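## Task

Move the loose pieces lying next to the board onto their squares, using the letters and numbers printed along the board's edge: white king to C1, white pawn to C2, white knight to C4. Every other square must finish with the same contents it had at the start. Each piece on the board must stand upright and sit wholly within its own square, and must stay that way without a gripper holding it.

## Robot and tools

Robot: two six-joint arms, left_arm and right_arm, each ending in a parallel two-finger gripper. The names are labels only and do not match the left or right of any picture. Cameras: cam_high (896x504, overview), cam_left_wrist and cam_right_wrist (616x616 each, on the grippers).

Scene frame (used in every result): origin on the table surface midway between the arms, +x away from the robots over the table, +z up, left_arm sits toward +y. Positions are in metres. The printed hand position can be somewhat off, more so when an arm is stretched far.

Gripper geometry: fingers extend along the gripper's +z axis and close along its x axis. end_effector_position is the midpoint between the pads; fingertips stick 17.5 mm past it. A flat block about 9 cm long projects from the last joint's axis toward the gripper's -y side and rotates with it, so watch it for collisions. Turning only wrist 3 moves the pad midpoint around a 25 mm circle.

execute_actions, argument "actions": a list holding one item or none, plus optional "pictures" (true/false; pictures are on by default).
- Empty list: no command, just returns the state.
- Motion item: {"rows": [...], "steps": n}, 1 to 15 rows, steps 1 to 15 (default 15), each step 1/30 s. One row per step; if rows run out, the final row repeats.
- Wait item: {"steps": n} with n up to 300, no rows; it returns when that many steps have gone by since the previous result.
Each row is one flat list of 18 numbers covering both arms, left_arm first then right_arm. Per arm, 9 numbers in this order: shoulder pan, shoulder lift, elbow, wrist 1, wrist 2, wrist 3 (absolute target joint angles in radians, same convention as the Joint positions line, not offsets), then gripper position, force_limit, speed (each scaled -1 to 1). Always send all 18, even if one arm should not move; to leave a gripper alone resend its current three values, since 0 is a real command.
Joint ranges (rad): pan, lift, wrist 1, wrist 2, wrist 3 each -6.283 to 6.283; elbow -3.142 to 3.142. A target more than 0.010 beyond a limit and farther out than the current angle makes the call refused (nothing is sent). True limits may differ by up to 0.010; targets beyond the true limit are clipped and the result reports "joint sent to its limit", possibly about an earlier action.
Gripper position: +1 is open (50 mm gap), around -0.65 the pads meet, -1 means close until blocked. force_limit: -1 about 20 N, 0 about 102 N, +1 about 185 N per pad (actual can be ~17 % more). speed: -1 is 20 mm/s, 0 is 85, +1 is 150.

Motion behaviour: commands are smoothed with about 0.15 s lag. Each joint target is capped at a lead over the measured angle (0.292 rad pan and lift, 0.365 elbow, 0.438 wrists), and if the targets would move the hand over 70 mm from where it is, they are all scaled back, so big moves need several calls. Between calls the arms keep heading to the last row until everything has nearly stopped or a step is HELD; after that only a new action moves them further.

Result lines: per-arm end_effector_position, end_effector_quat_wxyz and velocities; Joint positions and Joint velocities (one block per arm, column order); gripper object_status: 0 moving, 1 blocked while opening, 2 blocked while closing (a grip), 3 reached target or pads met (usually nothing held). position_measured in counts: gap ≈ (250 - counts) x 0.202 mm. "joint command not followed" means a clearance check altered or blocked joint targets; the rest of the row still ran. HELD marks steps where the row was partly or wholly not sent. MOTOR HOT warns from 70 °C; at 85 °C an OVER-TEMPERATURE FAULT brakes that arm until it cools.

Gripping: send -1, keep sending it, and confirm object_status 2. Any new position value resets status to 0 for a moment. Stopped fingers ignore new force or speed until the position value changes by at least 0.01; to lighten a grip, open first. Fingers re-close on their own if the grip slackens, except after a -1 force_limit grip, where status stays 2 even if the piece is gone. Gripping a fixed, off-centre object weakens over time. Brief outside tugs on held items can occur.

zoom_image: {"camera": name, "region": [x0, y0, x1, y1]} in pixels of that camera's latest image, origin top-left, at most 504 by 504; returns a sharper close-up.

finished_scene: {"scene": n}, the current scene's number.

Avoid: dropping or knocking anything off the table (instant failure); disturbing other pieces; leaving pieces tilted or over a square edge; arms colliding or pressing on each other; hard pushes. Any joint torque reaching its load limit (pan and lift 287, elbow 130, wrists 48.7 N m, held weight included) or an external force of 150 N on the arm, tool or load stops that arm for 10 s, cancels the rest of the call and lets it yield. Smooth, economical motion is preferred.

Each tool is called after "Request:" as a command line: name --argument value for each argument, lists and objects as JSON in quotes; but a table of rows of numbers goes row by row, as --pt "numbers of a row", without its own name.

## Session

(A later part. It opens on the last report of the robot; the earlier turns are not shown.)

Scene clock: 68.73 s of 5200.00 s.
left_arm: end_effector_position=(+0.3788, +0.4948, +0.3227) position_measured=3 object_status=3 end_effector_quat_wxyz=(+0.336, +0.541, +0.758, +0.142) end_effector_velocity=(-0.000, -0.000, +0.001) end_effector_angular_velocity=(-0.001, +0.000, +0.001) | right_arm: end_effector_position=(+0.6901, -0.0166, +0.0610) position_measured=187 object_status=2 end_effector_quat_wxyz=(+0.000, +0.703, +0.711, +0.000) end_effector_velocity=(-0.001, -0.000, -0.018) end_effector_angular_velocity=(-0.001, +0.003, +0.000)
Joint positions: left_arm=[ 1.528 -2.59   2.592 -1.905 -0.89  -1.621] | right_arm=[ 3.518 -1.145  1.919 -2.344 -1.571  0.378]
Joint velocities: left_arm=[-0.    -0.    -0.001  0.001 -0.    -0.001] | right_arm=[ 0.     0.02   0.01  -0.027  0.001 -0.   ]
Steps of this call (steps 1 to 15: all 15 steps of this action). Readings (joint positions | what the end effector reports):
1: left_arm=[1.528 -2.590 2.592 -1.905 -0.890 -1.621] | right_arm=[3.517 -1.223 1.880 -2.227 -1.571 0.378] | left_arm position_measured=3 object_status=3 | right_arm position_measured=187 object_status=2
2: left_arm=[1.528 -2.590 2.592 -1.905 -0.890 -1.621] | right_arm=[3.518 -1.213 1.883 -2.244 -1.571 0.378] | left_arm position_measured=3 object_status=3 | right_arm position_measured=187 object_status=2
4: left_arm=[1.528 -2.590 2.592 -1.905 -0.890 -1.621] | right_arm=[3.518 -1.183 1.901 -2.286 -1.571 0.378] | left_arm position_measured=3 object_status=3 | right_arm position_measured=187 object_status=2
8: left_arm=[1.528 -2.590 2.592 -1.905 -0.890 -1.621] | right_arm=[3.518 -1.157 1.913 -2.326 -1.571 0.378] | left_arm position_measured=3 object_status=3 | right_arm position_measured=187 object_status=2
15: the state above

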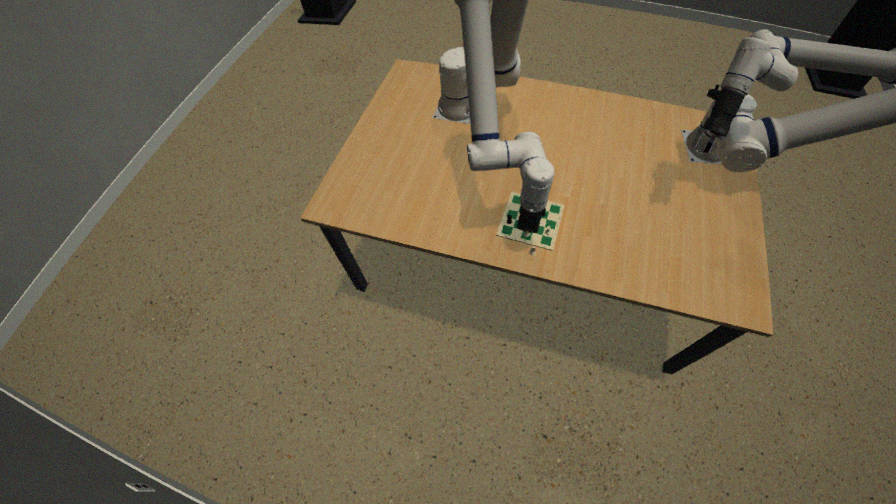

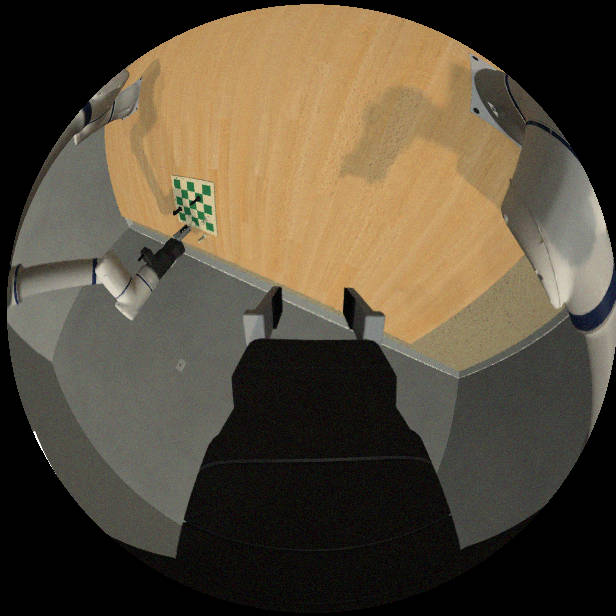

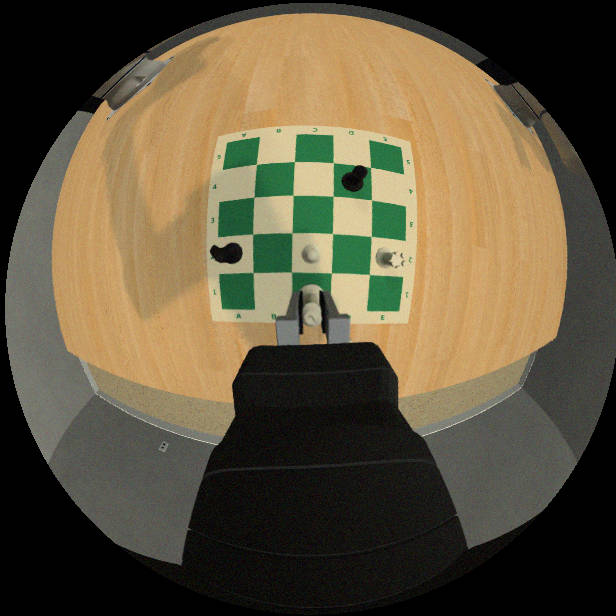

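Request:
execute_actions --actions '[{"rows":[[1.528,-2.59,2.592,-1.905,-0.89,-1.621,1,0,0,3.5176,-1.1306,1.9246,-2.365,-1.571,0.378,-1,-0.3,0]]}]' --pictures false

Request:
execute_actions --actions '[{"rows":[[1.528,-2.59,2.592,-1.905,-0.89,-1.621,1,0,0,3.5176,-1.1306,1.9246,-2.365,-1.571,0.378,0.6,-0.3,-0.5]]}]' --pictures false

Request:
execute_actions --actions '[{"rows":[[1.528,-2.59,2.592,-1.905,-0.89,-1.621,1,0,0,3.5176,-1.2233,1.8788,-2.2265,-1.571,0.378,0.6,-0.3,0]]}]' --pictures false

Request:
execute_actions --actions '[{"rows":[[1.528,-2.59,2.592,-1.905,-0.89,-1.621,1,0,0,3.52,-1.112,1.71,-2.169,-1.571,0.38,0.6,-0.3,0]]}]' --pictures false

Request:
execute_actions --actions '[{"steps":10}]'

Request:
zoom_image --camera "cam_right_wrist" --region '[230,190,400,350]'

Scene clock: 78.53 s of 5200.00 s.
left_arm: end_effector_position=(+0.3788, +0.4948, +0.3227) position_measured=3 object_status=3 end_effector_quat_wxyz=(+0.336, +0.541, +0.758, +0.142) end_effector_velocity=(-0.000, -0.000, -0.000) end_effector_angular_velocity=(-0.001, +0.000, +0.000) | right_arm: end_effector_position=(+0.6903, -0.0165, +0.0495) position_measured=187 object_status=2 end_effector_quat_wxyz=(+0.000, +0.703, +0.711, +0.000) end_effector_velocity=(-0.002, -0.000, -0.005) end_effector_angular_velocity=(-0.001, +0.005, +0.001)
Joint positions: left_arm=[ 1.528 -2.59   2.592 -1.905 -0.89  -1.621] | right_arm=[ 3.518 -1.131  1.924 -2.365 -1.571  0.378]
Joint velocities: left_arm=[-0.    -0.001  0.    -0.     0.    -0.001] | right_arm=[ 0.     0.005  0.003 -0.003  0.001 -0.001]
Steps of this call (steps 1 to 15: the robot went on to your last target; steps 16 to 90: nothing new was sent; then 6.30 s passed at rest; steps 91 to 105: all 15 steps of this action). Readings (joint positions | what the end effector reports):
91: left_arm=[1.528 -2.590 2.592 -1.905 -0.890 -1.621] | right_arm=[3.518 -1.143 1.920 -2.348 -1.571 0.378] | left_arm position_measured=3 object_status=3 | right_arm position_measured=187 object_status=2
92: left_arm=[1.528 -2.590 2.592 -1.905 -0.890 -1.621] | right_arm=[3.518 -1.141 1.921 -2.351 -1.571 0.378] | left_arm position_measured=3 object_status=3 | right_arm position_measured=187 object_status=2
94: left_arm=[1.528 -2.590 2.592 -1.905 -0.890 -1.621] | right_arm=[3.518 -1.136 1.923 -2.357 -1.571 0.378] | left_arm position_measured=3 object_status=3 | right_arm position_measured=187 object_status=2
98: left_arm=[1.528 -2.590 2.592 -1.905 -0.890 -1.621] | right_arm=[3.518 -1.133 1.924 -2.362 -1.571 0.378] | left_arm position_measured=3 object_status=3 | right_arm position_measured=187 object_status=2
105: the state above

Scene clock: 79.03 s of 5200.00 s.
left_arm: end_effector_position=(+0.3788, +0.4948, +0.3227) position_measured=3 object_status=3 end_effector_quat_wxyz=(+0.336, +0.541, +0.758, +0.142) end_effector_velocity=(-0.000, -0.000, -0.000) end_effector_angular_velocity=(+0.001, -0.000, -0.001) | right_arm: end_effector_position=(+0.6900, -0.0166, +0.0488) position_measured=65 object_status=0 end_effector_quat_wxyz=(+0.000, +0.703, +0.711, +0.000) end_effector_velocity=(+0.001, -0.000, +0.002) end_effector_angular_velocity=(+0.000, -0.002, +0.001)
Joint positions: left_arm=[ 1.528 -2.59   2.592 -1.905 -0.89  -1.621] | right_arm=[ 3.518 -1.131  1.925 -2.365 -1.571  0.378]
Joint velocities: left_arm=[-0.001  0.     0.001  0.     0.001 -0.   ] | right_arm=[ 0.    -0.002 -0.    -0.    -0.001 -0.001]
Steps of this call (steps 1 to 15: all 15 steps of this action). Readings (joint positions | what the end effector reports):
1: left_arm=[1.528 -2.590 2.592 -1.905 -0.890 -1.621] | right_arm=[3.518 -1.131 1.924 -2.365 -1.571 0.378] | left_arm position_measured=3 object_status=3 | right_arm position_measured=184 object_status=0
2: left_arm=[1.528 -2.590 2.592 -1.905 -0.890 -1.621] | right_arm=[3.518 -1.131 1.925 -2.365 -1.571 0.378] | left_arm position_measured=3 object_status=3 | right_arm position_measured=176 object_status=0
4: left_arm=[1.528 -2.590 2.592 -1.905 -0.890 -1.621] | right_arm=[3.518 -1.130 1.926 -2.365 -1.571 0.378] | left_arm position_measured=3 object_status=3 | right_arm position_measured=159 object_status=0
8: left_arm=[1.528 -2.590 2.592 -1.905 -0.890 -1.621] | right_arm=[3.518 -1.130 1.925 -2.365 -1.571 0.378] | left_arm position_measured=3 object_status=3 | right_arm position_measured=124 object_status=0
15: the state above

Scene clock: 79.53 s of 5200.00 s.
left_arm: end_effector_position=(+0.3788, +0.4948, +0.3227) position_measured=3 object_status=3 end_effector_quat_wxyz=(+0.336, +0.541, +0.758, +0.142) end_effector_velocity=(-0.000, -0.001, +0.001) end_effector_angular_velocity=(-0.002, -0.001, -0.003) | right_arm: end_effector_position=(+0.6899, -0.0167, +0.1272) position_measured=63 object_status=3 end_effector_quat_wxyz=(+0.000, +0.703, +0.711, +0.000) end_effector_velocity=(-0.001, -0.000, +0.020) end_effector_angular_velocity=(+0.000, +0.001, -0.001)
Joint positions: left_arm=[ 1.528 -2.59   2.592 -1.905 -0.89  -1.621] | right_arm=[ 3.518 -1.22   1.88  -2.231 -1.571  0.378]
Joint velocities: left_arm=[-0.003 -0.001 -0.001 -0.     0.001  0.   ] | right_arm=[-0.    -0.022 -0.011  0.034  0.     0.001]
Steps of this call (steps 1 to 15: all 15 steps of this action). Readings (joint positions | what the end effector reports):
1: left_arm=[1.528 -2.590 2.592 -1.905 -0.890 -1.621] | right_arm=[3.518 -1.131 1.924 -2.365 -1.571 0.378] | left_arm position_measured=3 object_status=3 | right_arm position_measured=63 object_status=0
2: left_arm=[1.528 -2.590 2.592 -1.905 -0.890 -1.621] | right_arm=[3.518 -1.141 1.920 -2.348 -1.571 0.378] | left_arm position_measured=3 object_status=3 | right_arm position_measured=63 object_status=0
4: left_arm=[1.528 -2.590 2.592 -1.905 -0.890 -1.621] | right_arm=[3.518 -1.173 1.903 -2.304 -1.571 0.378] | left_arm position_measured=3 object_status=3 | right_arm position_measured=63 object_status=0
8: left_arm=[1.528 -2.590 2.592 -1.905 -0.890 -1.621] | right_arm=[3.518 -1.205 1.888 -2.254 -1.571 0.378] | left_arm position_measured=3 object_status=3 | right_arm position_measured=63 object_status=3
15: the state above

Scene clock: 80.03 s of 5200.00 s.
left_arm: end_effector_position=(+0.3788, +0.4948, +0.3227) position_measured=3 object_status=3 end_effector_quat_wxyz=(+0.336, +0.541, +0.758, +0.142) end_effector_velocity=(+0.000, +0.000, +0.000) end_effector_angular_velocity=(-0.000, -0.001, -0.001) | right_arm: end_effector_position=(+0.7621, +0.0151, +0.1297) position_measured=63 object_status=3 end_effector_quat_wxyz=(+0.000, +0.703, +0.711, +0.000) end_effector_velocity=(+0.020, +0.008, +0.001) end_effector_angular_velocity=(+0.000, -0.002, +0.000)
Joint positions: left_arm=[ 1.528 -2.59   2.592 -1.905 -0.89  -1.621] | right_arm=[ 3.52  -1.116  1.716 -2.171 -1.571  0.38 ]
Joint velocities: left_arm=[-0.    -0.001  0.    -0.     0.     0.001] | right_arm=[ 0.001  0.027 -0.045  0.016 -0.     0.   ]
Steps of this call (steps 1 to 15: all 15 steps of this action). Readings (joint positions | what the end effector reports):
1: left_arm=[1.528 -2.590 2.592 -1.905 -0.890 -1.621] | right_arm=[3.518 -1.221 1.879 -2.230 -1.571 0.378] | left_arm position_measured=3 object_status=3 | right_arm position_measured=63 object_status=3
2: left_arm=[1.528 -2.590 2.592 -1.905 -0.890 -1.621] | right_arm=[3.518 -1.212 1.865 -2.224 -1.571 0.378] | left_arm position_measured=3 object_status=3 | right_arm position_measured=63 object_status=3
4: left_arm=[1.528 -2.590 2.592 -1.905 -0.890 -1.621] | right_arm=[3.518 -1.177 1.809 -2.205 -1.571 0.379] | left_arm position_measured=3 object_status=3 | right_arm position_measured=63 object_status=3
8: left_arm=[1.528 -2.590 2.592 -1.905 -0.890 -1.621] | right_arm=[3.519 -1.135 1.746 -2.182 -1.571 0.380] | left_arm position_measured=3 object_status=3 | right_arm position_measured=63 object_status=3
15: the state above

Scene clock: 80.37 s of 5200.00 s.
left_arm: end_effector_position=(+0.3788, +0.4948, +0.3227) position_measured=3 object_status=3 end_effector_quat_wxyz=(+0.336, +0.541, +0.758, +0.142) end_effector_velocity=(+0.000, +0.001, +0.000) end_effector_angular_velocity=(-0.000, -0.000, +0.001) | right_arm: end_effector_position=(+0.7645, +0.0161, +0.1297) position_measured=63 object_status=3 end_effector_quat_wxyz=(+0.000, +0.703, +0.711, +0.000) end_effector_velocity=(+0.002, +0.001, -0.000) end_effector_angular_velocity=(+0.000, +0.000, -0.000)
Joint positions: left_arm=[ 1.528 -2.59   2.592 -1.905 -0.89  -1.621] | right_arm=[ 3.52  -1.112  1.71  -2.169 -1.571  0.38 ]
Joint velocities: left_arm=[ 0.001 -0.    -0.    -0.     0.    -0.   ] | right_arm=[ 0.     0.003 -0.004  0.001  0.     0.   ]
Steps of this call (steps 1 to 10: the robot went on to your last target). Readings (joint positions | what the end effector reports):
1: left_arm=[1.528 -2.590 2.592 -1.905 -0.890 -1.621] | right_arm=[3.520 -1.115 1.715 -2.171 -1.571 0.380] | left_arm position_measured=3 object_status=3 | right_arm position_measured=63 object_status=3
2: left_arm=[1.528 -2.590 2.592 -1.905 -0.890 -1.621] | right_arm=[3.520 -1.114 1.713 -2.170 -1.571 0.380] | left_arm position_measured=3 object_status=3 | right_arm position_measured=63 object_status=3
4: left_arm=[1.528 -2.590 2.592 -1.905 -0.890 -1.621] | right_arm=[3.520 -1.113 1.712 -2.170 -1.571 0.380] | left_arm position_measured=3 object_status=3 | right_arm position_measured=63 object_status=3
8: left_arm=[1.528 -2.590 2.592 -1.905 -0.890 -1.621] | right_arm=[3.520 -1.112 1.711 -2.169 -1.571 0.380] | left_arm position_measured=3 object_status=3 | right_arm position_measured=63 object_status=3
10: the state above

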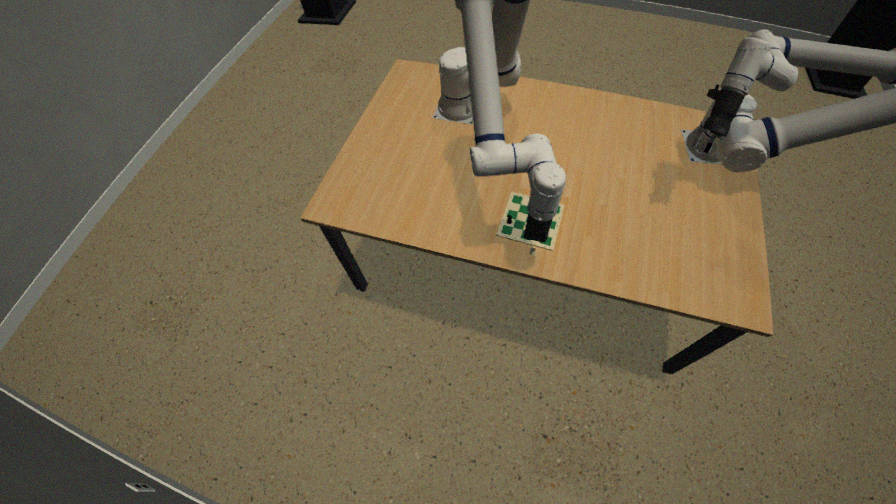

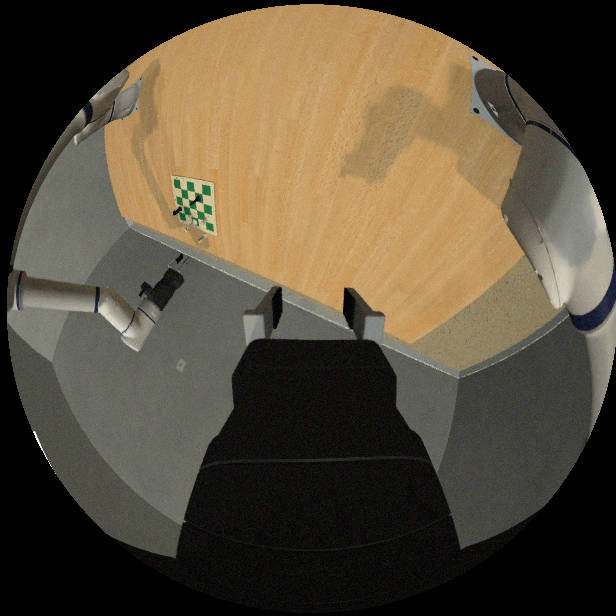

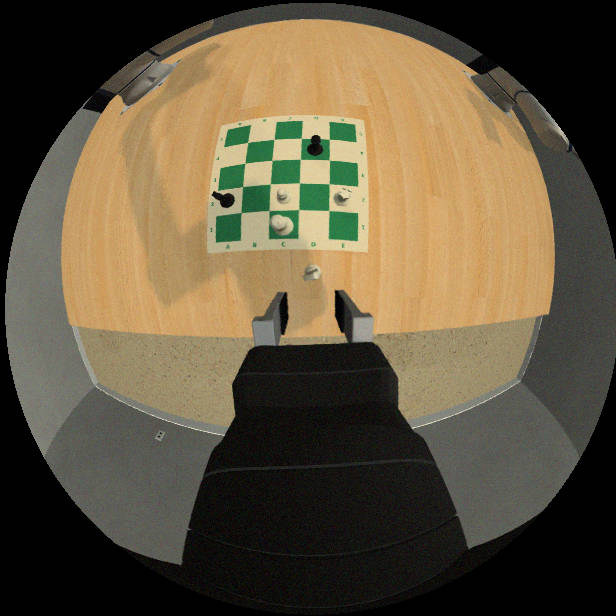

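Region (230, 190, 400, 350) of cam_right_wrist's 616x616 image, scaled by 2.965, with more detail than that image has; it fills the top 474 rows of this view, and the rest is white.

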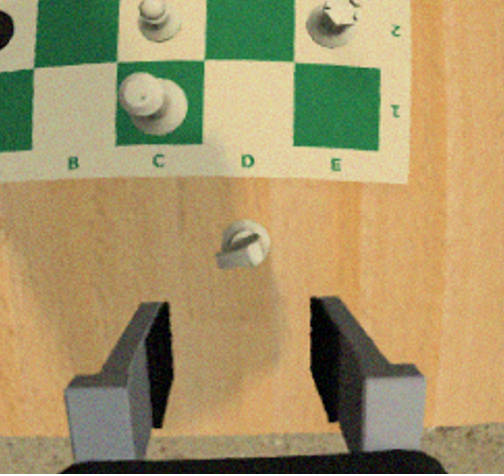

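Request:
execute_actions --actions '[{"rows":[[1.528,-2.59,2.592,-1.905,-0.89,-1.621,1,0,0,3.509,-1.1253,1.8184,-2.264,-1.571,1.63,0.6,-0.3,0]]}]' --pictures false

Request:
execute_actions --actions '[{"steps":20}]'

Scene clock: 85.50 s of 5200.00 s.
left_arm: end_effector_position=(+0.3788, +0.4948, +0.3227) position_measured=3 object_status=3 end_effector_quat_wxyz=(+0.336, +0.541, +0.758, +0.142) end_effector_velocity=(-0.000, -0.001, +0.001) end_effector_angular_velocity=(-0.001, -0.000, -0.002) | right_arm: end_effector_position=(+0.7447, +0.0149, +0.0918) position_measured=63 object_status=3 end_effector_quat_wxyz=(+0.000, +0.950, +0.313, +0.000) end_effector_velocity=(+0.033, +0.025, -0.013) end_effector_angular_velocity=(+0.001, -0.003, -2.250)
Joint positions: left_arm=[ 1.528 -2.59   2.592 -1.905 -0.89  -1.621] | right_arm=[ 3.51  -1.125  1.813 -2.259 -1.571  1.316]
Joint velocities: left_arm=[-0.002 -0.    -0.001 -0.    -0.     0.001] | right_arm=[-0.004 -0.007  0.04  -0.036 -0.     2.246]
Steps of this call (steps 1 to 15: the robot went on to your last target; steps 16 to 90: nothing new was sent; then 1.63 s passed at rest; steps 91 to 105: all 15 steps of this action). Readings (joint positions | what the end effector reports):
91: left_arm=[1.528 -2.590 2.592 -1.905 -0.890 -1.621] | right_arm=[3.520 -1.112 1.710 -2.169 -1.571 0.381] | left_arm position_measured=3 object_status=3 | right_arm position_measured=63 object_status=3
92: left_arm=[1.528 -2.590 2.592 -1.905 -0.890 -1.621] | right_arm=[3.520 -1.112 1.714 -2.173 -1.571 0.400] | left_arm position_measured=3 object_status=3 | right_arm position_measured=63 object_status=3
94: left_arm=[1.528 -2.590 2.592 -1.905 -0.890 -1.621] | right_arm=[3.518 -1.115 1.736 -2.191 -1.571 0.486] | left_arm position_measured=3 object_status=3 | right_arm position_measured=63 object_status=3
98: left_arm=[1.528 -2.590 2.592 -1.905 -0.890 -1.621] | right_arm=[3.512 -1.121 1.786 -2.235 -1.571 0.765] | left_arm position_measured=3 object_status=3 | right_arm position_measured=63 object_status=3
105: the state above

Scene clock: 86.17 s of 5200.00 s.
left_arm: end_effector_position=(+0.3788, +0.4948, +0.3227) position_measured=3 object_status=3 end_effector_quat_wxyz=(+0.336, +0.541, +0.758, +0.142) end_effector_velocity=(-0.000, -0.001, -0.001) end_effector_angular_velocity=(+0.003, +0.000, -0.002) | right_arm: end_effector_position=(+0.7499, +0.0173, +0.0899) position_measured=63 object_status=3 end_effector_quat_wxyz=(+0.000, +0.987, +0.161, +0.000) end_effector_velocity=(-0.000, +0.000, +0.000) end_effector_angular_velocity=(+0.001, -0.000, -0.013)
Joint positions: left_arm=[ 1.528 -2.59   2.592 -1.905 -0.89  -1.621] | right_arm=[ 3.509 -1.125  1.818 -2.264 -1.571  1.628]
Joint velocities: left_arm=[-0.002  0.001  0.001  0.001  0.     0.001] | right_arm=[-0.    -0.001  0.001 -0.     0.001  0.013]
Steps of this call (steps 1 to 20: the robot went on to your last target). Readings (joint positions | what the end effector reports):
1: left_arm=[1.528 -2.590 2.592 -1.905 -0.890 -1.621] | right_arm=[3.509 -1.125 1.814 -2.260 -1.571 1.386] | left_arm position_measured=3 object_status=3 | right_arm position_measured=63 object_status=3
2: left_arm=[1.528 -2.590 2.592 -1.905 -0.890 -1.621] | right_arm=[3.509 -1.125 1.815 -2.261 -1.571 1.442] | left_arm position_measured=3 object_status=3 | right_arm position_measured=63 object_status=3
4: left_arm=[1.528 -2.590 2.592 -1.905 -0.890 -1.621] | right_arm=[3.509 -1.125 1.816 -2.262 -1.571 1.518] | left_arm position_measured=3 object_status=3 | right_arm position_measured=63 object_status=3
8: left_arm=[1.528 -2.590 2.592 -1.905 -0.890 -1.621] | right_arm=[3.509 -1.125 1.818 -2.263 -1.571 1.590] | left_arm position_measured=3 object_status=3 | right_arm position_measured=63 object_status=3
20: the state above

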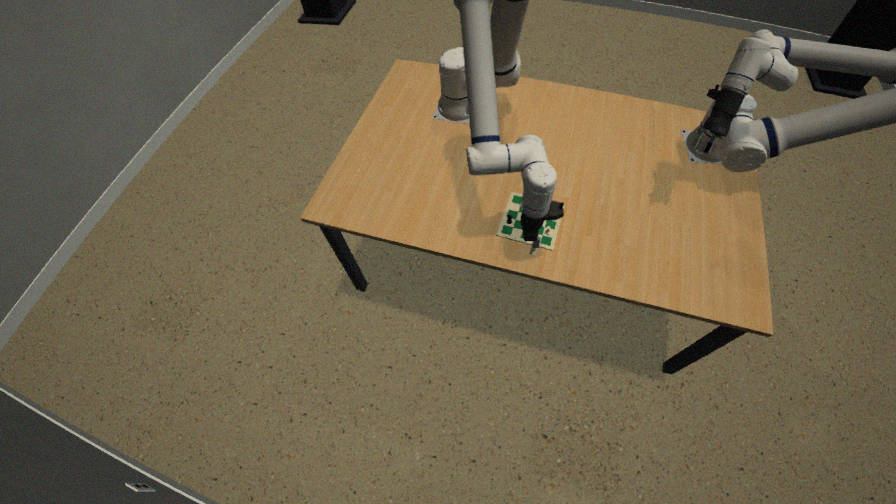

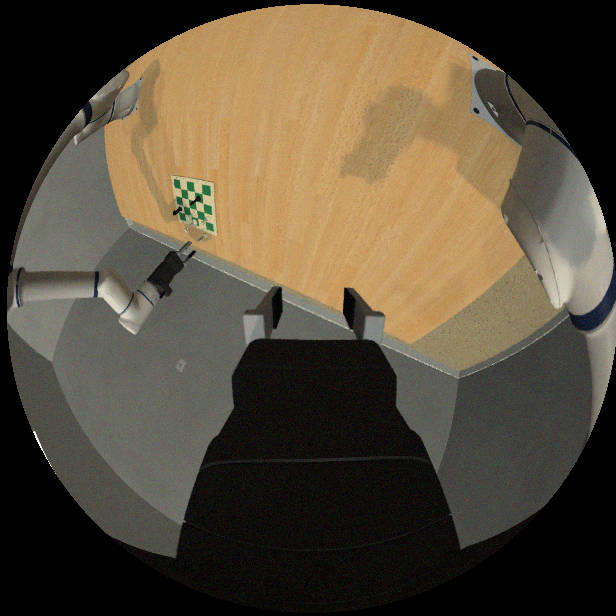

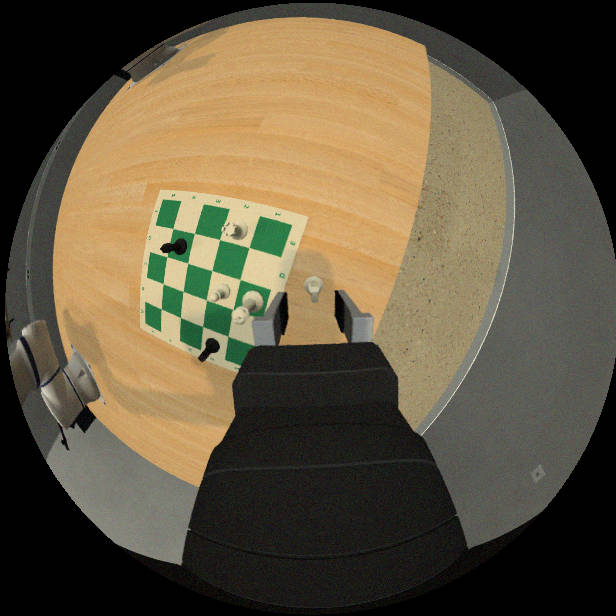

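Request:
execute_actions --actions '[{"rows":[[1.528,-2.59,2.592,-1.905,-0.89,-1.621,1,0,0,3.512,-1.0603,1.8404,-2.351,-1.571,1.63,0.3,-0.3,0]]}]' --pictures false

Request:
execute_actions --actions '[{"rows":[[1.528,-2.59,2.592,-1.905,-0.89,-1.621,1,0,0,3.512,-1.0603,1.8404,-2.351,-1.571,1.63,-1,-0.3,-0.3]]}]' --pictures false

Request:
execute_actions --actions '[{"rows":[[1.528,-2.59,2.592,-1.905,-0.89,-1.621,1,0,0,3.512,-1.172,1.785,-2.184,-1.571,1.63,-1,-0.3,-0.3]]}]' --pictures false

Request:
execute_actions --actions '[{"rows":[[1.528,-2.59,2.592,-1.905,-0.89,-1.621,1,0,0,3.5666,-1.398,2.116,-2.289,-1.571,1.687,-1,-0.3,-0.3]]}]' --pictures false

Request:
execute_actions --actions '[{"steps":15}]' --pictures false

Request:
execute_actions --actions '[{"rows":[[1.528,-2.59,2.592,-1.905,-0.89,-1.621,1,0,0,3.5666,-1.285,2.167,-2.453,-1.571,1.687,-1,-0.3,-0.3]]}]'

Request:
zoom_image --camera "cam_right_wrist" --region '[230,230,400,350]'

Scene clock: 95.63 s of 5200.00 s.
left_arm: end_effector_position=(+0.3788, +0.4948, +0.3227) position_measured=3 object_status=3 end_effector_quat_wxyz=(+0.336, +0.541, +0.758, +0.142) end_effector_velocity=(+0.000, -0.000, +0.000) end_effector_angular_velocity=(+0.001, +0.000, +0.001) | right_arm: end_effector_position=(+0.7505, +0.0201, +0.0363) position_measured=107 object_status=3 end_effector_quat_wxyz=(+0.000, +0.987, +0.162, +0.000) end_effector_velocity=(-0.000, +0.001, -0.011) end_effector_angular_velocity=(+0.000, -0.001, +0.001)
Joint positions: left_arm=[ 1.528 -2.59   2.592 -1.905 -0.89  -1.621] | right_arm=[ 3.512 -1.062  1.84  -2.349 -1.571  1.63 ]
Joint velocities: left_arm=[ 0.     0.001 -0.001  0.001  0.    -0.001] | right_arm=[ 0.001  0.014  0.004 -0.019 -0.     0.   ]
Steps of this call (steps 1 to 15: the robot went on to your last target; steps 16 to 90: nothing new was sent; then 5.97 s passed at rest; steps 91 to 105: all 15 steps of this action). Readings (joint positions | what the end effector reports):
91: left_arm=[1.528 -2.590 2.592 -1.905 -0.890 -1.621] | right_arm=[3.509 -1.125 1.819 -2.264 -1.571 1.630] | left_arm position_measured=3 object_status=3 | right_arm position_measured=67 object_status=0
92: left_arm=[1.528 -2.590 2.592 -1.905 -0.890 -1.621] | right_arm=[3.509 -1.116 1.821 -2.279 -1.571 1.630] | left_arm position_measured=3 object_status=3 | right_arm position_measured=81 object_status=0
94: left_arm=[1.528 -2.590 2.592 -1.905 -0.890 -1.621] | right_arm=[3.510 -1.092 1.831 -2.308 -1.571 1.630] | left_arm position_measured=3 object_status=3 | right_arm position_measured=106 object_status=0
98: left_arm=[1.528 -2.590 2.592 -1.905 -0.890 -1.621] | right_arm=[3.511 -1.072 1.837 -2.336 -1.571 1.630] | left_arm position_measured=3 object_status=3 | right_arm position_measured=107 object_status=0
105: the state above

Scene clock: 96.13 s of 5200.00 s.
left_arm: end_effector_position=(+0.3788, +0.4948, +0.3227) position_measured=3 object_status=3 end_effector_quat_wxyz=(+0.336, +0.541, +0.758, +0.142) end_effector_velocity=(+0.000, +0.001, -0.001) end_effector_angular_velocity=(+0.001, +0.001, +0.001) | right_arm: end_effector_position=(+0.7504, +0.0202, +0.0347) position_measured=215 object_status=0 end_effector_quat_wxyz=(+0.000, +0.987, +0.162, +0.000) end_effector_velocity=(-0.000, -0.000, -0.002) end_effector_angular_velocity=(-0.001, +0.002, +0.000)
Joint positions: left_arm=[ 1.528 -2.59   2.592 -1.905 -0.89  -1.621] | right_arm=[ 3.512 -1.06   1.84  -2.351 -1.571  1.63 ]
Joint velocities: left_arm=[ 0.001 -0.001  0.001  0.    -0.001  0.   ] | right_arm=[ 0.     0.002  0.    -0.    -0.    -0.   ]
Steps of this call (steps 1 to 15: all 15 steps of this action). Readings (joint positions | what the end effector reports):
1: left_arm=[1.528 -2.590 2.592 -1.905 -0.890 -1.621] | right_arm=[3.512 -1.062 1.840 -2.349 -1.571 1.630] | left_arm position_measured=3 object_status=3 | right_arm position_measured=110 object_status=0
2: left_arm=[1.528 -2.590 2.592 -1.905 -0.890 -1.621] | right_arm=[3.512 -1.061 1.840 -2.350 -1.571 1.630] | left_arm position_measured=3 object_status=3 | right_arm position_measured=121 object_status=0
4: left_arm=[1.528 -2.590 2.592 -1.905 -0.890 -1.621] | right_arm=[3.512 -1.061 1.840 -2.350 -1.571 1.630] | left_arm position_measured=3 object_status=3 | right_arm position_measured=143 object_status=0
8: left_arm=[1.528 -2.590 2.592 -1.905 -0.890 -1.621] | right_arm=[3.512 -1.061 1.840 -2.351 -1.571 1.630] | left_arm position_measured=3 object_status=3 | right_arm position_measured=186 object_status=0
15: the state above

Scene clock: 96.63 s of 5200.00 s.
left_arm: end_effector_position=(+0.3788, +0.4948, +0.3227) position_measured=3 object_status=3 end_effector_quat_wxyz=(+0.336, +0.541, +0.758, +0.142) end_effector_velocity=(-0.000, -0.000, +0.000) end_effector_angular_velocity=(+0.001, +0.000, -0.000) | right_arm: end_effector_position=(+0.7502, +0.0201, +0.1337) position_measured=215 object_status=2 end_effector_quat_wxyz=(+0.000, +0.987, +0.162, +0.000) end_effector_velocity=(-0.003, -0.001, +0.030) end_effector_angular_velocity=(-0.001, +0.002, +0.000)
Joint positions: left_arm=[ 1.528 -2.59   2.592 -1.905 -0.89  -1.621] | right_arm=[ 3.512 -1.167  1.787 -2.191 -1.571  1.63 ]
Joint velocities: left_arm=[-0.     0.001 -0.001  0.     0.     0.   ] | right_arm=[ 0.    -0.033 -0.016  0.05  -0.    -0.   ]
Steps of this call (steps 1 to 15: all 15 steps of this action). Readings (joint positions | what the end effector reports):
1: left_arm=[1.528 -2.590 2.592 -1.905 -0.890 -1.621] | right_arm=[3.512 -1.061 1.840 -2.351 -1.571 1.630] | left_arm position_measured=3 object_status=3 | right_arm position_measured=215 object_status=0
2: left_arm=[1.528 -2.590 2.592 -1.905 -0.890 -1.621] | right_arm=[3.512 -1.070 1.837 -2.334 -1.571 1.630] | left_arm position_measured=3 object_status=3 | right_arm position_measured=215 object_status=2
4: left_arm=[1.528 -2.590 2.592 -1.905 -0.890 -1.621] | right_arm=[3.512 -1.101 1.820 -2.292 -1.571 1.630] | left_arm position_measured=3 object_status=3 | right_arm position_measured=215 object_status=2
8: left_arm=[1.528 -2.590 2.592 -1.905 -0.890 -1.621] | right_arm=[3.512 -1.145 1.798 -2.225 -1.571 1.630] | left_arm position_measured=3 object_status=3 | right_arm position_measured=215 object_status=2
15: the state above

Scene clock: 97.13 s of 5200.00 s.
left_arm: end_effector_position=(+0.3788, +0.4948, +0.3227) position_measured=3 object_status=3 end_effector_quat_wxyz=(+0.336, +0.541, +0.758, +0.142) end_effector_velocity=(-0.000, -0.000, +0.000) end_effector_angular_velocity=(-0.003, +0.000, +0.001) | right_arm: end_effector_position=(+0.5918, -0.0093, +0.1321) position_measured=215 object_status=2 end_effector_quat_wxyz=(+0.000, +0.987, +0.161, +0.000) end_effector_velocity=(-0.170, -0.040, -0.013) end_effector_angular_velocity=(+0.002, -0.004, -0.003)
Joint positions: left_arm=[ 1.528 -2.59   2.592 -1.905 -0.89  -1.621] | right_arm=[ 3.56  -1.37   2.075 -2.277 -1.571  1.68 ]
Joint velocities: left_arm=[-0.    -0.001 -0.    -0.    -0.    -0.003] | right_arm=[ 0.051 -0.215  0.307 -0.096  0.     0.054]
Steps of this call (steps 1 to 15: all 15 steps of this action). Readings (joint positions | what the end effector reports):
1: left_arm=[1.528 -2.590 2.592 -1.905 -0.890 -1.621] | right_arm=[3.512 -1.169 1.787 -2.189 -1.571 1.630] | left_arm position_measured=3 object_status=3 | right_arm position_measured=215 object_status=2
2: left_arm=[1.528 -2.590 2.592 -1.905 -0.890 -1.621] | right_arm=[3.514 -1.179 1.800 -2.193 -1.571 1.633] | left_arm position_measured=3 object_status=3 | right_arm position_measured=215 object_status=2
4: left_arm=[1.528 -2.590 2.592 -1.905 -0.890 -1.621] | right_arm=[3.522 -1.213 1.850 -2.207 -1.571 1.641] | left_arm position_measured=3 object_status=3 | right_arm position_measured=215 object_status=2
8: left_arm=[1.528 -2.590 2.592 -1.905 -0.890 -1.621] | right_arm=[3.537 -1.275 1.939 -2.235 -1.571 1.656] | left_arm position_measured=3 object_status=3 | right_arm position_measured=215 object_status=2
15: the state above

Scene clock: 97.63 s of 5200.00 s.
left_arm: end_effector_position=(+0.3788, +0.4948, +0.3227) position_measured=3 object_status=3 end_effector_quat_wxyz=(+0.336, +0.541, +0.758, +0.142) end_effector_velocity=(-0.000, -0.000, -0.000) end_effector_angular_velocity=(+0.000, -0.000, -0.002) | right_arm: end_effector_position=(+0.5697, -0.0148, +0.1300) position_measured=215 object_status=2 end_effector_quat_wxyz=(+0.000, +0.987, +0.161, +0.000) end_effector_velocity=(-0.004, -0.001, -0.001) end_effector_angular_velocity=(-0.001, +0.000, +0.000)
Joint positions: left_arm=[ 1.528 -2.59   2.592 -1.905 -0.89  -1.621] | right_arm=[ 3.566 -1.397  2.115 -2.289 -1.571  1.687]
Joint velocities: left_arm=[-0.002 -0.001  0.001 -0.     0.     0.001] | right_arm=[ 0.001 -0.005  0.007 -0.002 -0.001  0.001]
Steps of this call (steps 1 to 15: the robot went on to your last target). Readings (joint positions | what the end effector reports):
1: left_arm=[1.528 -2.590 2.592 -1.905 -0.890 -1.621] | right_arm=[3.561 -1.376 2.085 -2.279 -1.571 1.682] | left_arm position_measured=3 object_status=3 | right_arm position_measured=215 object_status=2
2: left_arm=[1.528 -2.590 2.592 -1.905 -0.890 -1.621] | right_arm=[3.563 -1.381 2.092 -2.282 -1.571 1.683] | left_arm position_measured=3 object_status=3 | right_arm position_measured=215 object_status=2
4: left_arm=[1.528 -2.590 2.592 -1.905 -0.890 -1.621] | right_arm=[3.564 -1.388 2.101 -2.285 -1.571 1.685] | left_arm position_measured=3 object_status=3 | right_arm position_measured=215 object_status=2
8: left_arm=[1.528 -2.590 2.592 -1.905 -0.890 -1.621] | right_arm=[3.566 -1.394 2.111 -2.287 -1.571 1.686] | left_arm position_measured=3 object_status=3 | right_arm position_measured=215 object_status=2
15: the state above

Scene clock: 98.13 s of 5200.00 s.
left_arm: end_effector_position=(+0.3788, +0.4948, +0.3227) position_measured=3 object_status=3 end_effector_quat_wxyz=(+0.336, +0.541, +0.758, +0.142) end_effector_velocity=(+0.000, +0.000, -0.000) end_effector_angular_velocity=(-0.001, +0.000, +0.001) | right_arm: end_effector_position=(+0.5699, -0.0145, +0.0516) position_measured=215 object_status=2 end_effector_quat_wxyz=(+0.000, +0.987, +0.161, +0.000) end_effector_velocity=(-0.002, -0.001, -0.022) end_effector_angular_velocity=(-0.001, +0.002, -0.000)
Joint positions: left_arm=[ 1.528 -2.59   2.592 -1.905 -0.89  -1.621] | right_arm=[ 3.567 -1.289  2.165 -2.448 -1.571  1.687]
Joint velocities: left_arm=[ 0.     0.     0.    -0.    -0.    -0.002] | right_arm=[-0.     0.031  0.014 -0.042  0.     0.   ]
Steps of this call (steps 1 to 15: all 15 steps of this action). Readings (joint positions | what the end effector reports):
1: left_arm=[1.528 -2.590 2.592 -1.905 -0.890 -1.621] | right_arm=[3.566 -1.397 2.116 -2.289 -1.571 1.687] | left_arm position_measured=3 object_status=3 | right_arm position_measured=215 object_status=2
2: left_arm=[1.528 -2.590 2.592 -1.905 -0.890 -1.621] | right_arm=[3.567 -1.387 2.120 -2.306 -1.571 1.687] | left_arm position_measured=3 object_status=3 | right_arm position_measured=215 object_status=2
4: left_arm=[1.528 -2.590 2.592 -1.905 -0.890 -1.621] | right_arm=[3.567 -1.349 2.139 -2.359 -1.571 1.687] | left_arm position_measured=3 object_status=3 | right_arm position_measured=215 object_status=2
8: left_arm=[1.528 -2.590 2.592 -1.905 -0.890 -1.621] | right_arm=[3.567 -1.308 2.157 -2.420 -1.571 1.687] | left_arm position_measured=3 object_status=3 | right_arm position_measured=215 object_status=2
15: the state above

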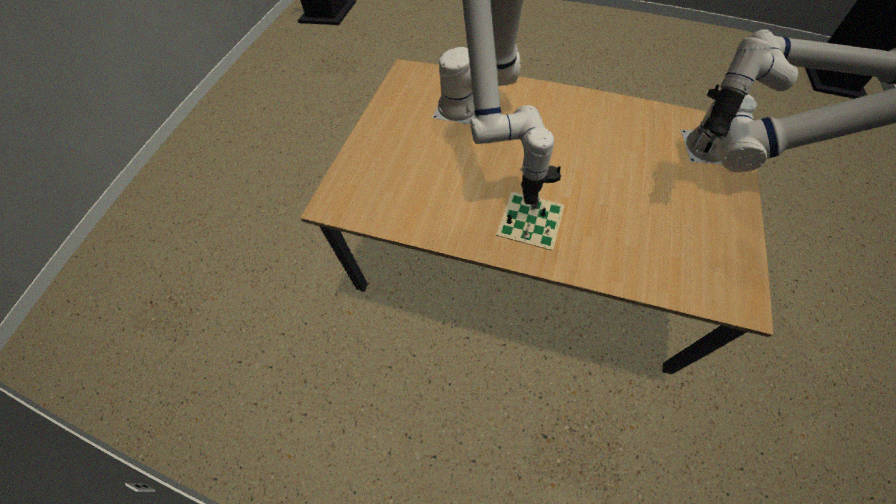

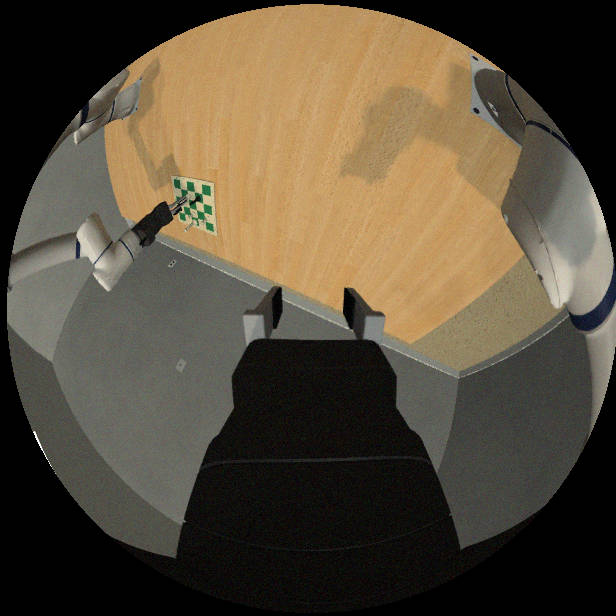

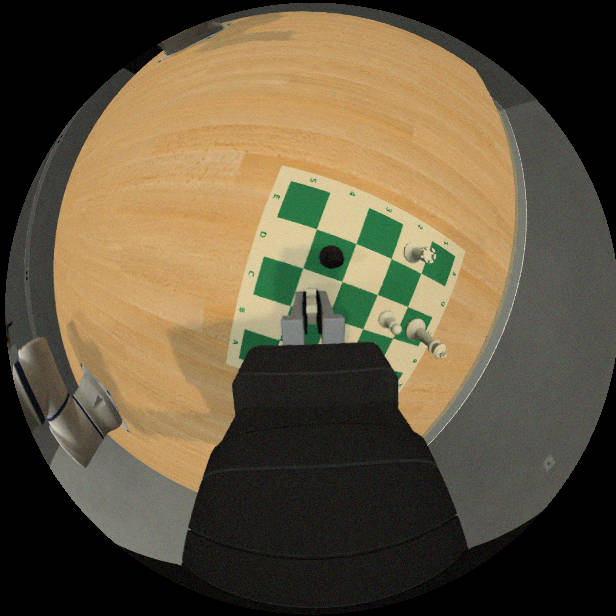

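Region (230, 230, 400, 350) of cam_right_wrist's 616x616 image, scaled by 2.965, with more detail than that image has; it fills the top 356 rows of this view, and the rest is white.

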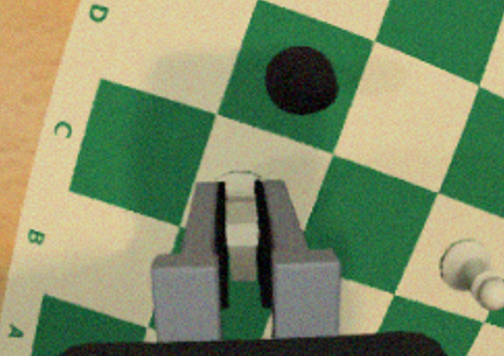

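Shift 5 mm radially outward.

Request:
execute_actions --actions '[{"rows":[[1.528,-2.59,2.592,-1.905,-0.89,-1.621,1,0,0,3.568,-1.2635,2.163,-2.4705,-1.571,1.687,-1,-0.3,-0.3]]}]' --pictures false

Request:
execute_actions --actions '[{"rows":[[1.528,-2.59,2.592,-1.905,-0.89,-1.621,1,0,0,3.568,-1.2635,2.163,-2.4705,-1.571,1.687,0.3,-0.3,-0.5]]}]' --pictures false

Request:
execute_actions --actions '[{"rows":[[1.528,-2.59,2.592,-1.905,-0.89,-1.621,1,0,0,3.568,-1.392,2.107,-2.286,-1.571,1.687,0.3,-0.3,-0.5]]}]'

Request:
zoom_image --camera "cam_right_wrist" --region '[230,190,450,350]'

Scene clock: 103.03 s of 5200.00 s.
left_arm: end_effector_position=(+0.3788, +0.4948, +0.3227) position_measured=3 object_status=3 end_effector_quat_wxyz=(+0.336, +0.541, +0.758, +0.142) end_effector_velocity=(+0.000, +0.001, -0.001) end_effector_angular_velocity=(+0.000, -0.000, +0.000) | right_arm: end_effector_position=(+0.5735, -0.0119, +0.0393) position_measured=215 object_status=2 end_effector_quat_wxyz=(+0.000, +0.987, +0.161, +0.000) end_effector_velocity=(+0.000, +0.000, -0.004) end_effector_angular_velocity=(-0.001, +0.002, +0.000)
Joint positions: left_arm=[ 1.528 -2.59   2.592 -1.905 -0.89  -1.621] | right_arm=[ 3.568 -1.264  2.163 -2.47  -1.571  1.687]
Joint velocities: left_arm=[ 0.001 -0.001  0.001 -0.001 -0.     0.001] | right_arm=[ 0.     0.006 -0.    -0.003  0.     0.   ]
Steps of this call (steps 1 to 15: the robot went on to your last target; steps 16 to 90: nothing new was sent; then 1.40 s passed at rest; steps 91 to 105: all 15 steps of this action). Readings (joint positions | what the end effector reports):
91: left_arm=[1.528 -2.590 2.592 -1.905 -0.890 -1.621] | right_arm=[3.567 -1.285 2.167 -2.453 -1.571 1.687] | left_arm position_measured=3 object_status=3 | right_arm position_measured=215 object_status=2
92: left_arm=[1.528 -2.590 2.592 -1.905 -0.890 -1.621] | right_arm=[3.567 -1.282 2.167 -2.456 -1.571 1.687] | left_arm position_measured=3 object_status=3 | right_arm position_measured=215 object_status=2
94: left_arm=[1.528 -2.590 2.592 -1.905 -0.890 -1.621] | right_arm=[3.567 -1.274 2.165 -2.462 -1.571 1.687] | left_arm position_measured=3 object_status=3 | right_arm position_measured=215 object_status=2
98: left_arm=[1.528 -2.590 2.592 -1.905 -0.890 -1.621] | right_arm=[3.568 -1.267 2.164 -2.467 -1.571 1.687] | left_arm position_measured=3 object_status=3 | right_arm position_measured=215 object_status=2
105: the state above

Scene clock: 103.53 s of 5200.00 s.
left_arm: end_effector_position=(+0.3788, +0.4948, +0.3227) position_measured=3 object_status=3 end_effector_quat_wxyz=(+0.336, +0.541, +0.758, +0.142) end_effector_velocity=(+0.000, +0.001, -0.000) end_effector_angular_velocity=(+0.000, +0.000, +0.000) | right_arm: end_effector_position=(+0.5735, -0.0119, +0.0388) position_measured=107 object_status=0 end_effector_quat_wxyz=(+0.000, +0.987, +0.161, +0.000) end_effector_velocity=(+0.000, -0.000, -0.000) end_effector_angular_velocity=(-0.001, -0.000, -0.000)
Joint positions: left_arm=[ 1.528 -2.59   2.592 -1.905 -0.89  -1.621] | right_arm=[ 3.568 -1.263  2.163 -2.47  -1.571  1.687]
Joint velocities: left_arm=[ 0.001 -0.001  0.001  0.001 -0.     0.   ] | right_arm=[-0.     0.001 -0.001  0.    -0.001  0.   ]
Steps of this call (steps 1 to 15: all 15 steps of this action). Readings (joint positions | what the end effector reports):
1: left_arm=[1.528 -2.590 2.592 -1.905 -0.890 -1.621] | right_arm=[3.568 -1.264 2.163 -2.470 -1.571 1.687] | left_arm position_measured=3 object_status=3 | right_arm position_measured=213 object_status=0
2: left_arm=[1.528 -2.590 2.592 -1.905 -0.890 -1.621] | right_arm=[3.568 -1.264 2.163 -2.470 -1.571 1.687] | left_arm position_measured=3 object_status=3 | right_arm position_measured=204 object_status=0
4: left_arm=[1.528 -2.590 2.592 -1.905 -0.890 -1.621] | right_arm=[3.568 -1.264 2.163 -2.470 -1.571 1.687] | left_arm position_measured=3 object_status=3 | right_arm position_measured=187 object_status=0
8: left_arm=[1.528 -2.590 2.592 -1.905 -0.890 -1.621] | right_arm=[3.568 -1.263 2.163 -2.470 -1.571 1.687] | left_arm position_measured=3 object_status=3 | right_arm position_measured=152 object_status=0
15: the state above

Scene clock: 104.03 s of 5200.00 s.
left_arm: end_effector_position=(+0.3788, +0.4948, +0.3227) position_measured=3 object_status=3 end_effector_quat_wxyz=(+0.336, +0.541, +0.758, +0.142) end_effector_velocity=(+0.000, +0.000, +0.001) end_effector_angular_velocity=(-0.002, +0.000, +0.000) | right_arm: end_effector_position=(+0.5731, -0.0120, +0.1271) position_measured=107 object_status=3 end_effector_quat_wxyz=(+0.000, +0.987, +0.161, +0.000) end_effector_velocity=(-0.002, -0.001, +0.025) end_effector_angular_velocity=(-0.002, +0.002, +0.001)
Joint positions: left_arm=[ 1.528 -2.59   2.592 -1.905 -0.89  -1.621] | right_arm=[ 3.568 -1.387  2.109 -2.293 -1.571  1.687]
Joint velocities: left_arm=[ 0.001 -0.001 -0.001  0.    -0.     0.   ] | right_arm=[ 0.    -0.034 -0.016  0.051 -0.001 -0.   ]
Steps of this call (steps 1 to 15: all 15 steps of this action). Readings (joint positions | what the end effector reports):
1: left_arm=[1.528 -2.590 2.592 -1.905 -0.890 -1.621] | right_arm=[3.568 -1.264 2.163 -2.470 -1.571 1.687] | left_arm position_measured=3 object_status=3 | right_arm position_measured=107 object_status=0
2: left_arm=[1.528 -2.590 2.592 -1.905 -0.890 -1.621] | right_arm=[3.568 -1.274 2.160 -2.454 -1.571 1.687] | left_arm position_measured=3 object_status=3 | right_arm position_measured=107 object_status=0
4: left_arm=[1.528 -2.590 2.592 -1.905 -0.890 -1.621] | right_arm=[3.568 -1.313 2.141 -2.401 -1.571 1.687] | left_arm position_measured=3 object_status=3 | right_arm position_measured=107 object_status=0
8: left_arm=[1.528 -2.590 2.592 -1.905 -0.890 -1.621] | right_arm=[3.568 -1.363 2.120 -2.327 -1.571 1.687] | left_arm position_measured=3 object_status=3 | right_arm position_measured=107 object_status=3
15: the state above

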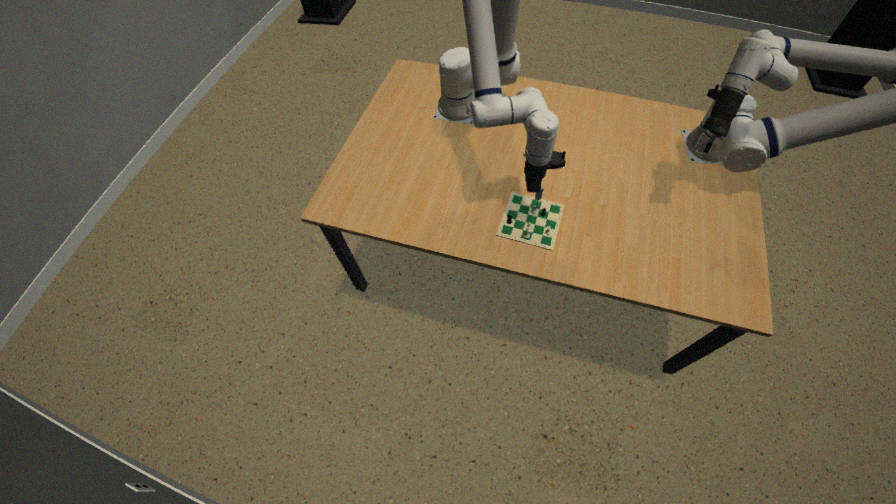

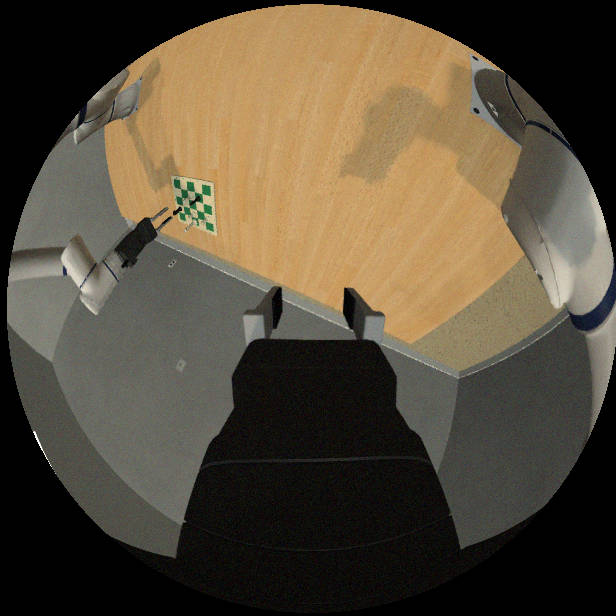

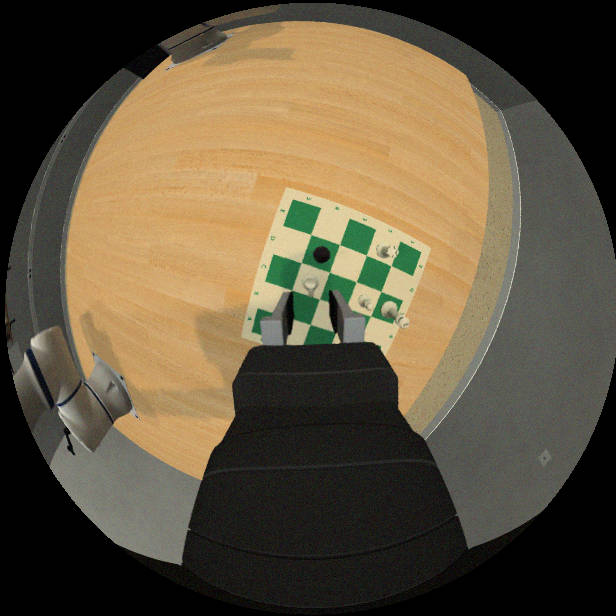

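Region (230, 190, 450, 350) of cam_right_wrist's 616x616 image, scaled by 2.291, with more detail than that image has; it fills the top 367 rows of this view, and the rest is white.

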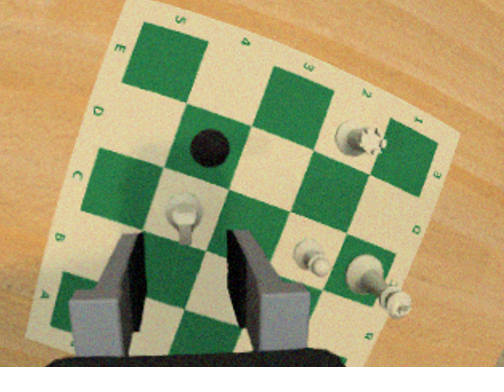

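Request:
finished_scene --scene 1

The scene is finished: the task was done.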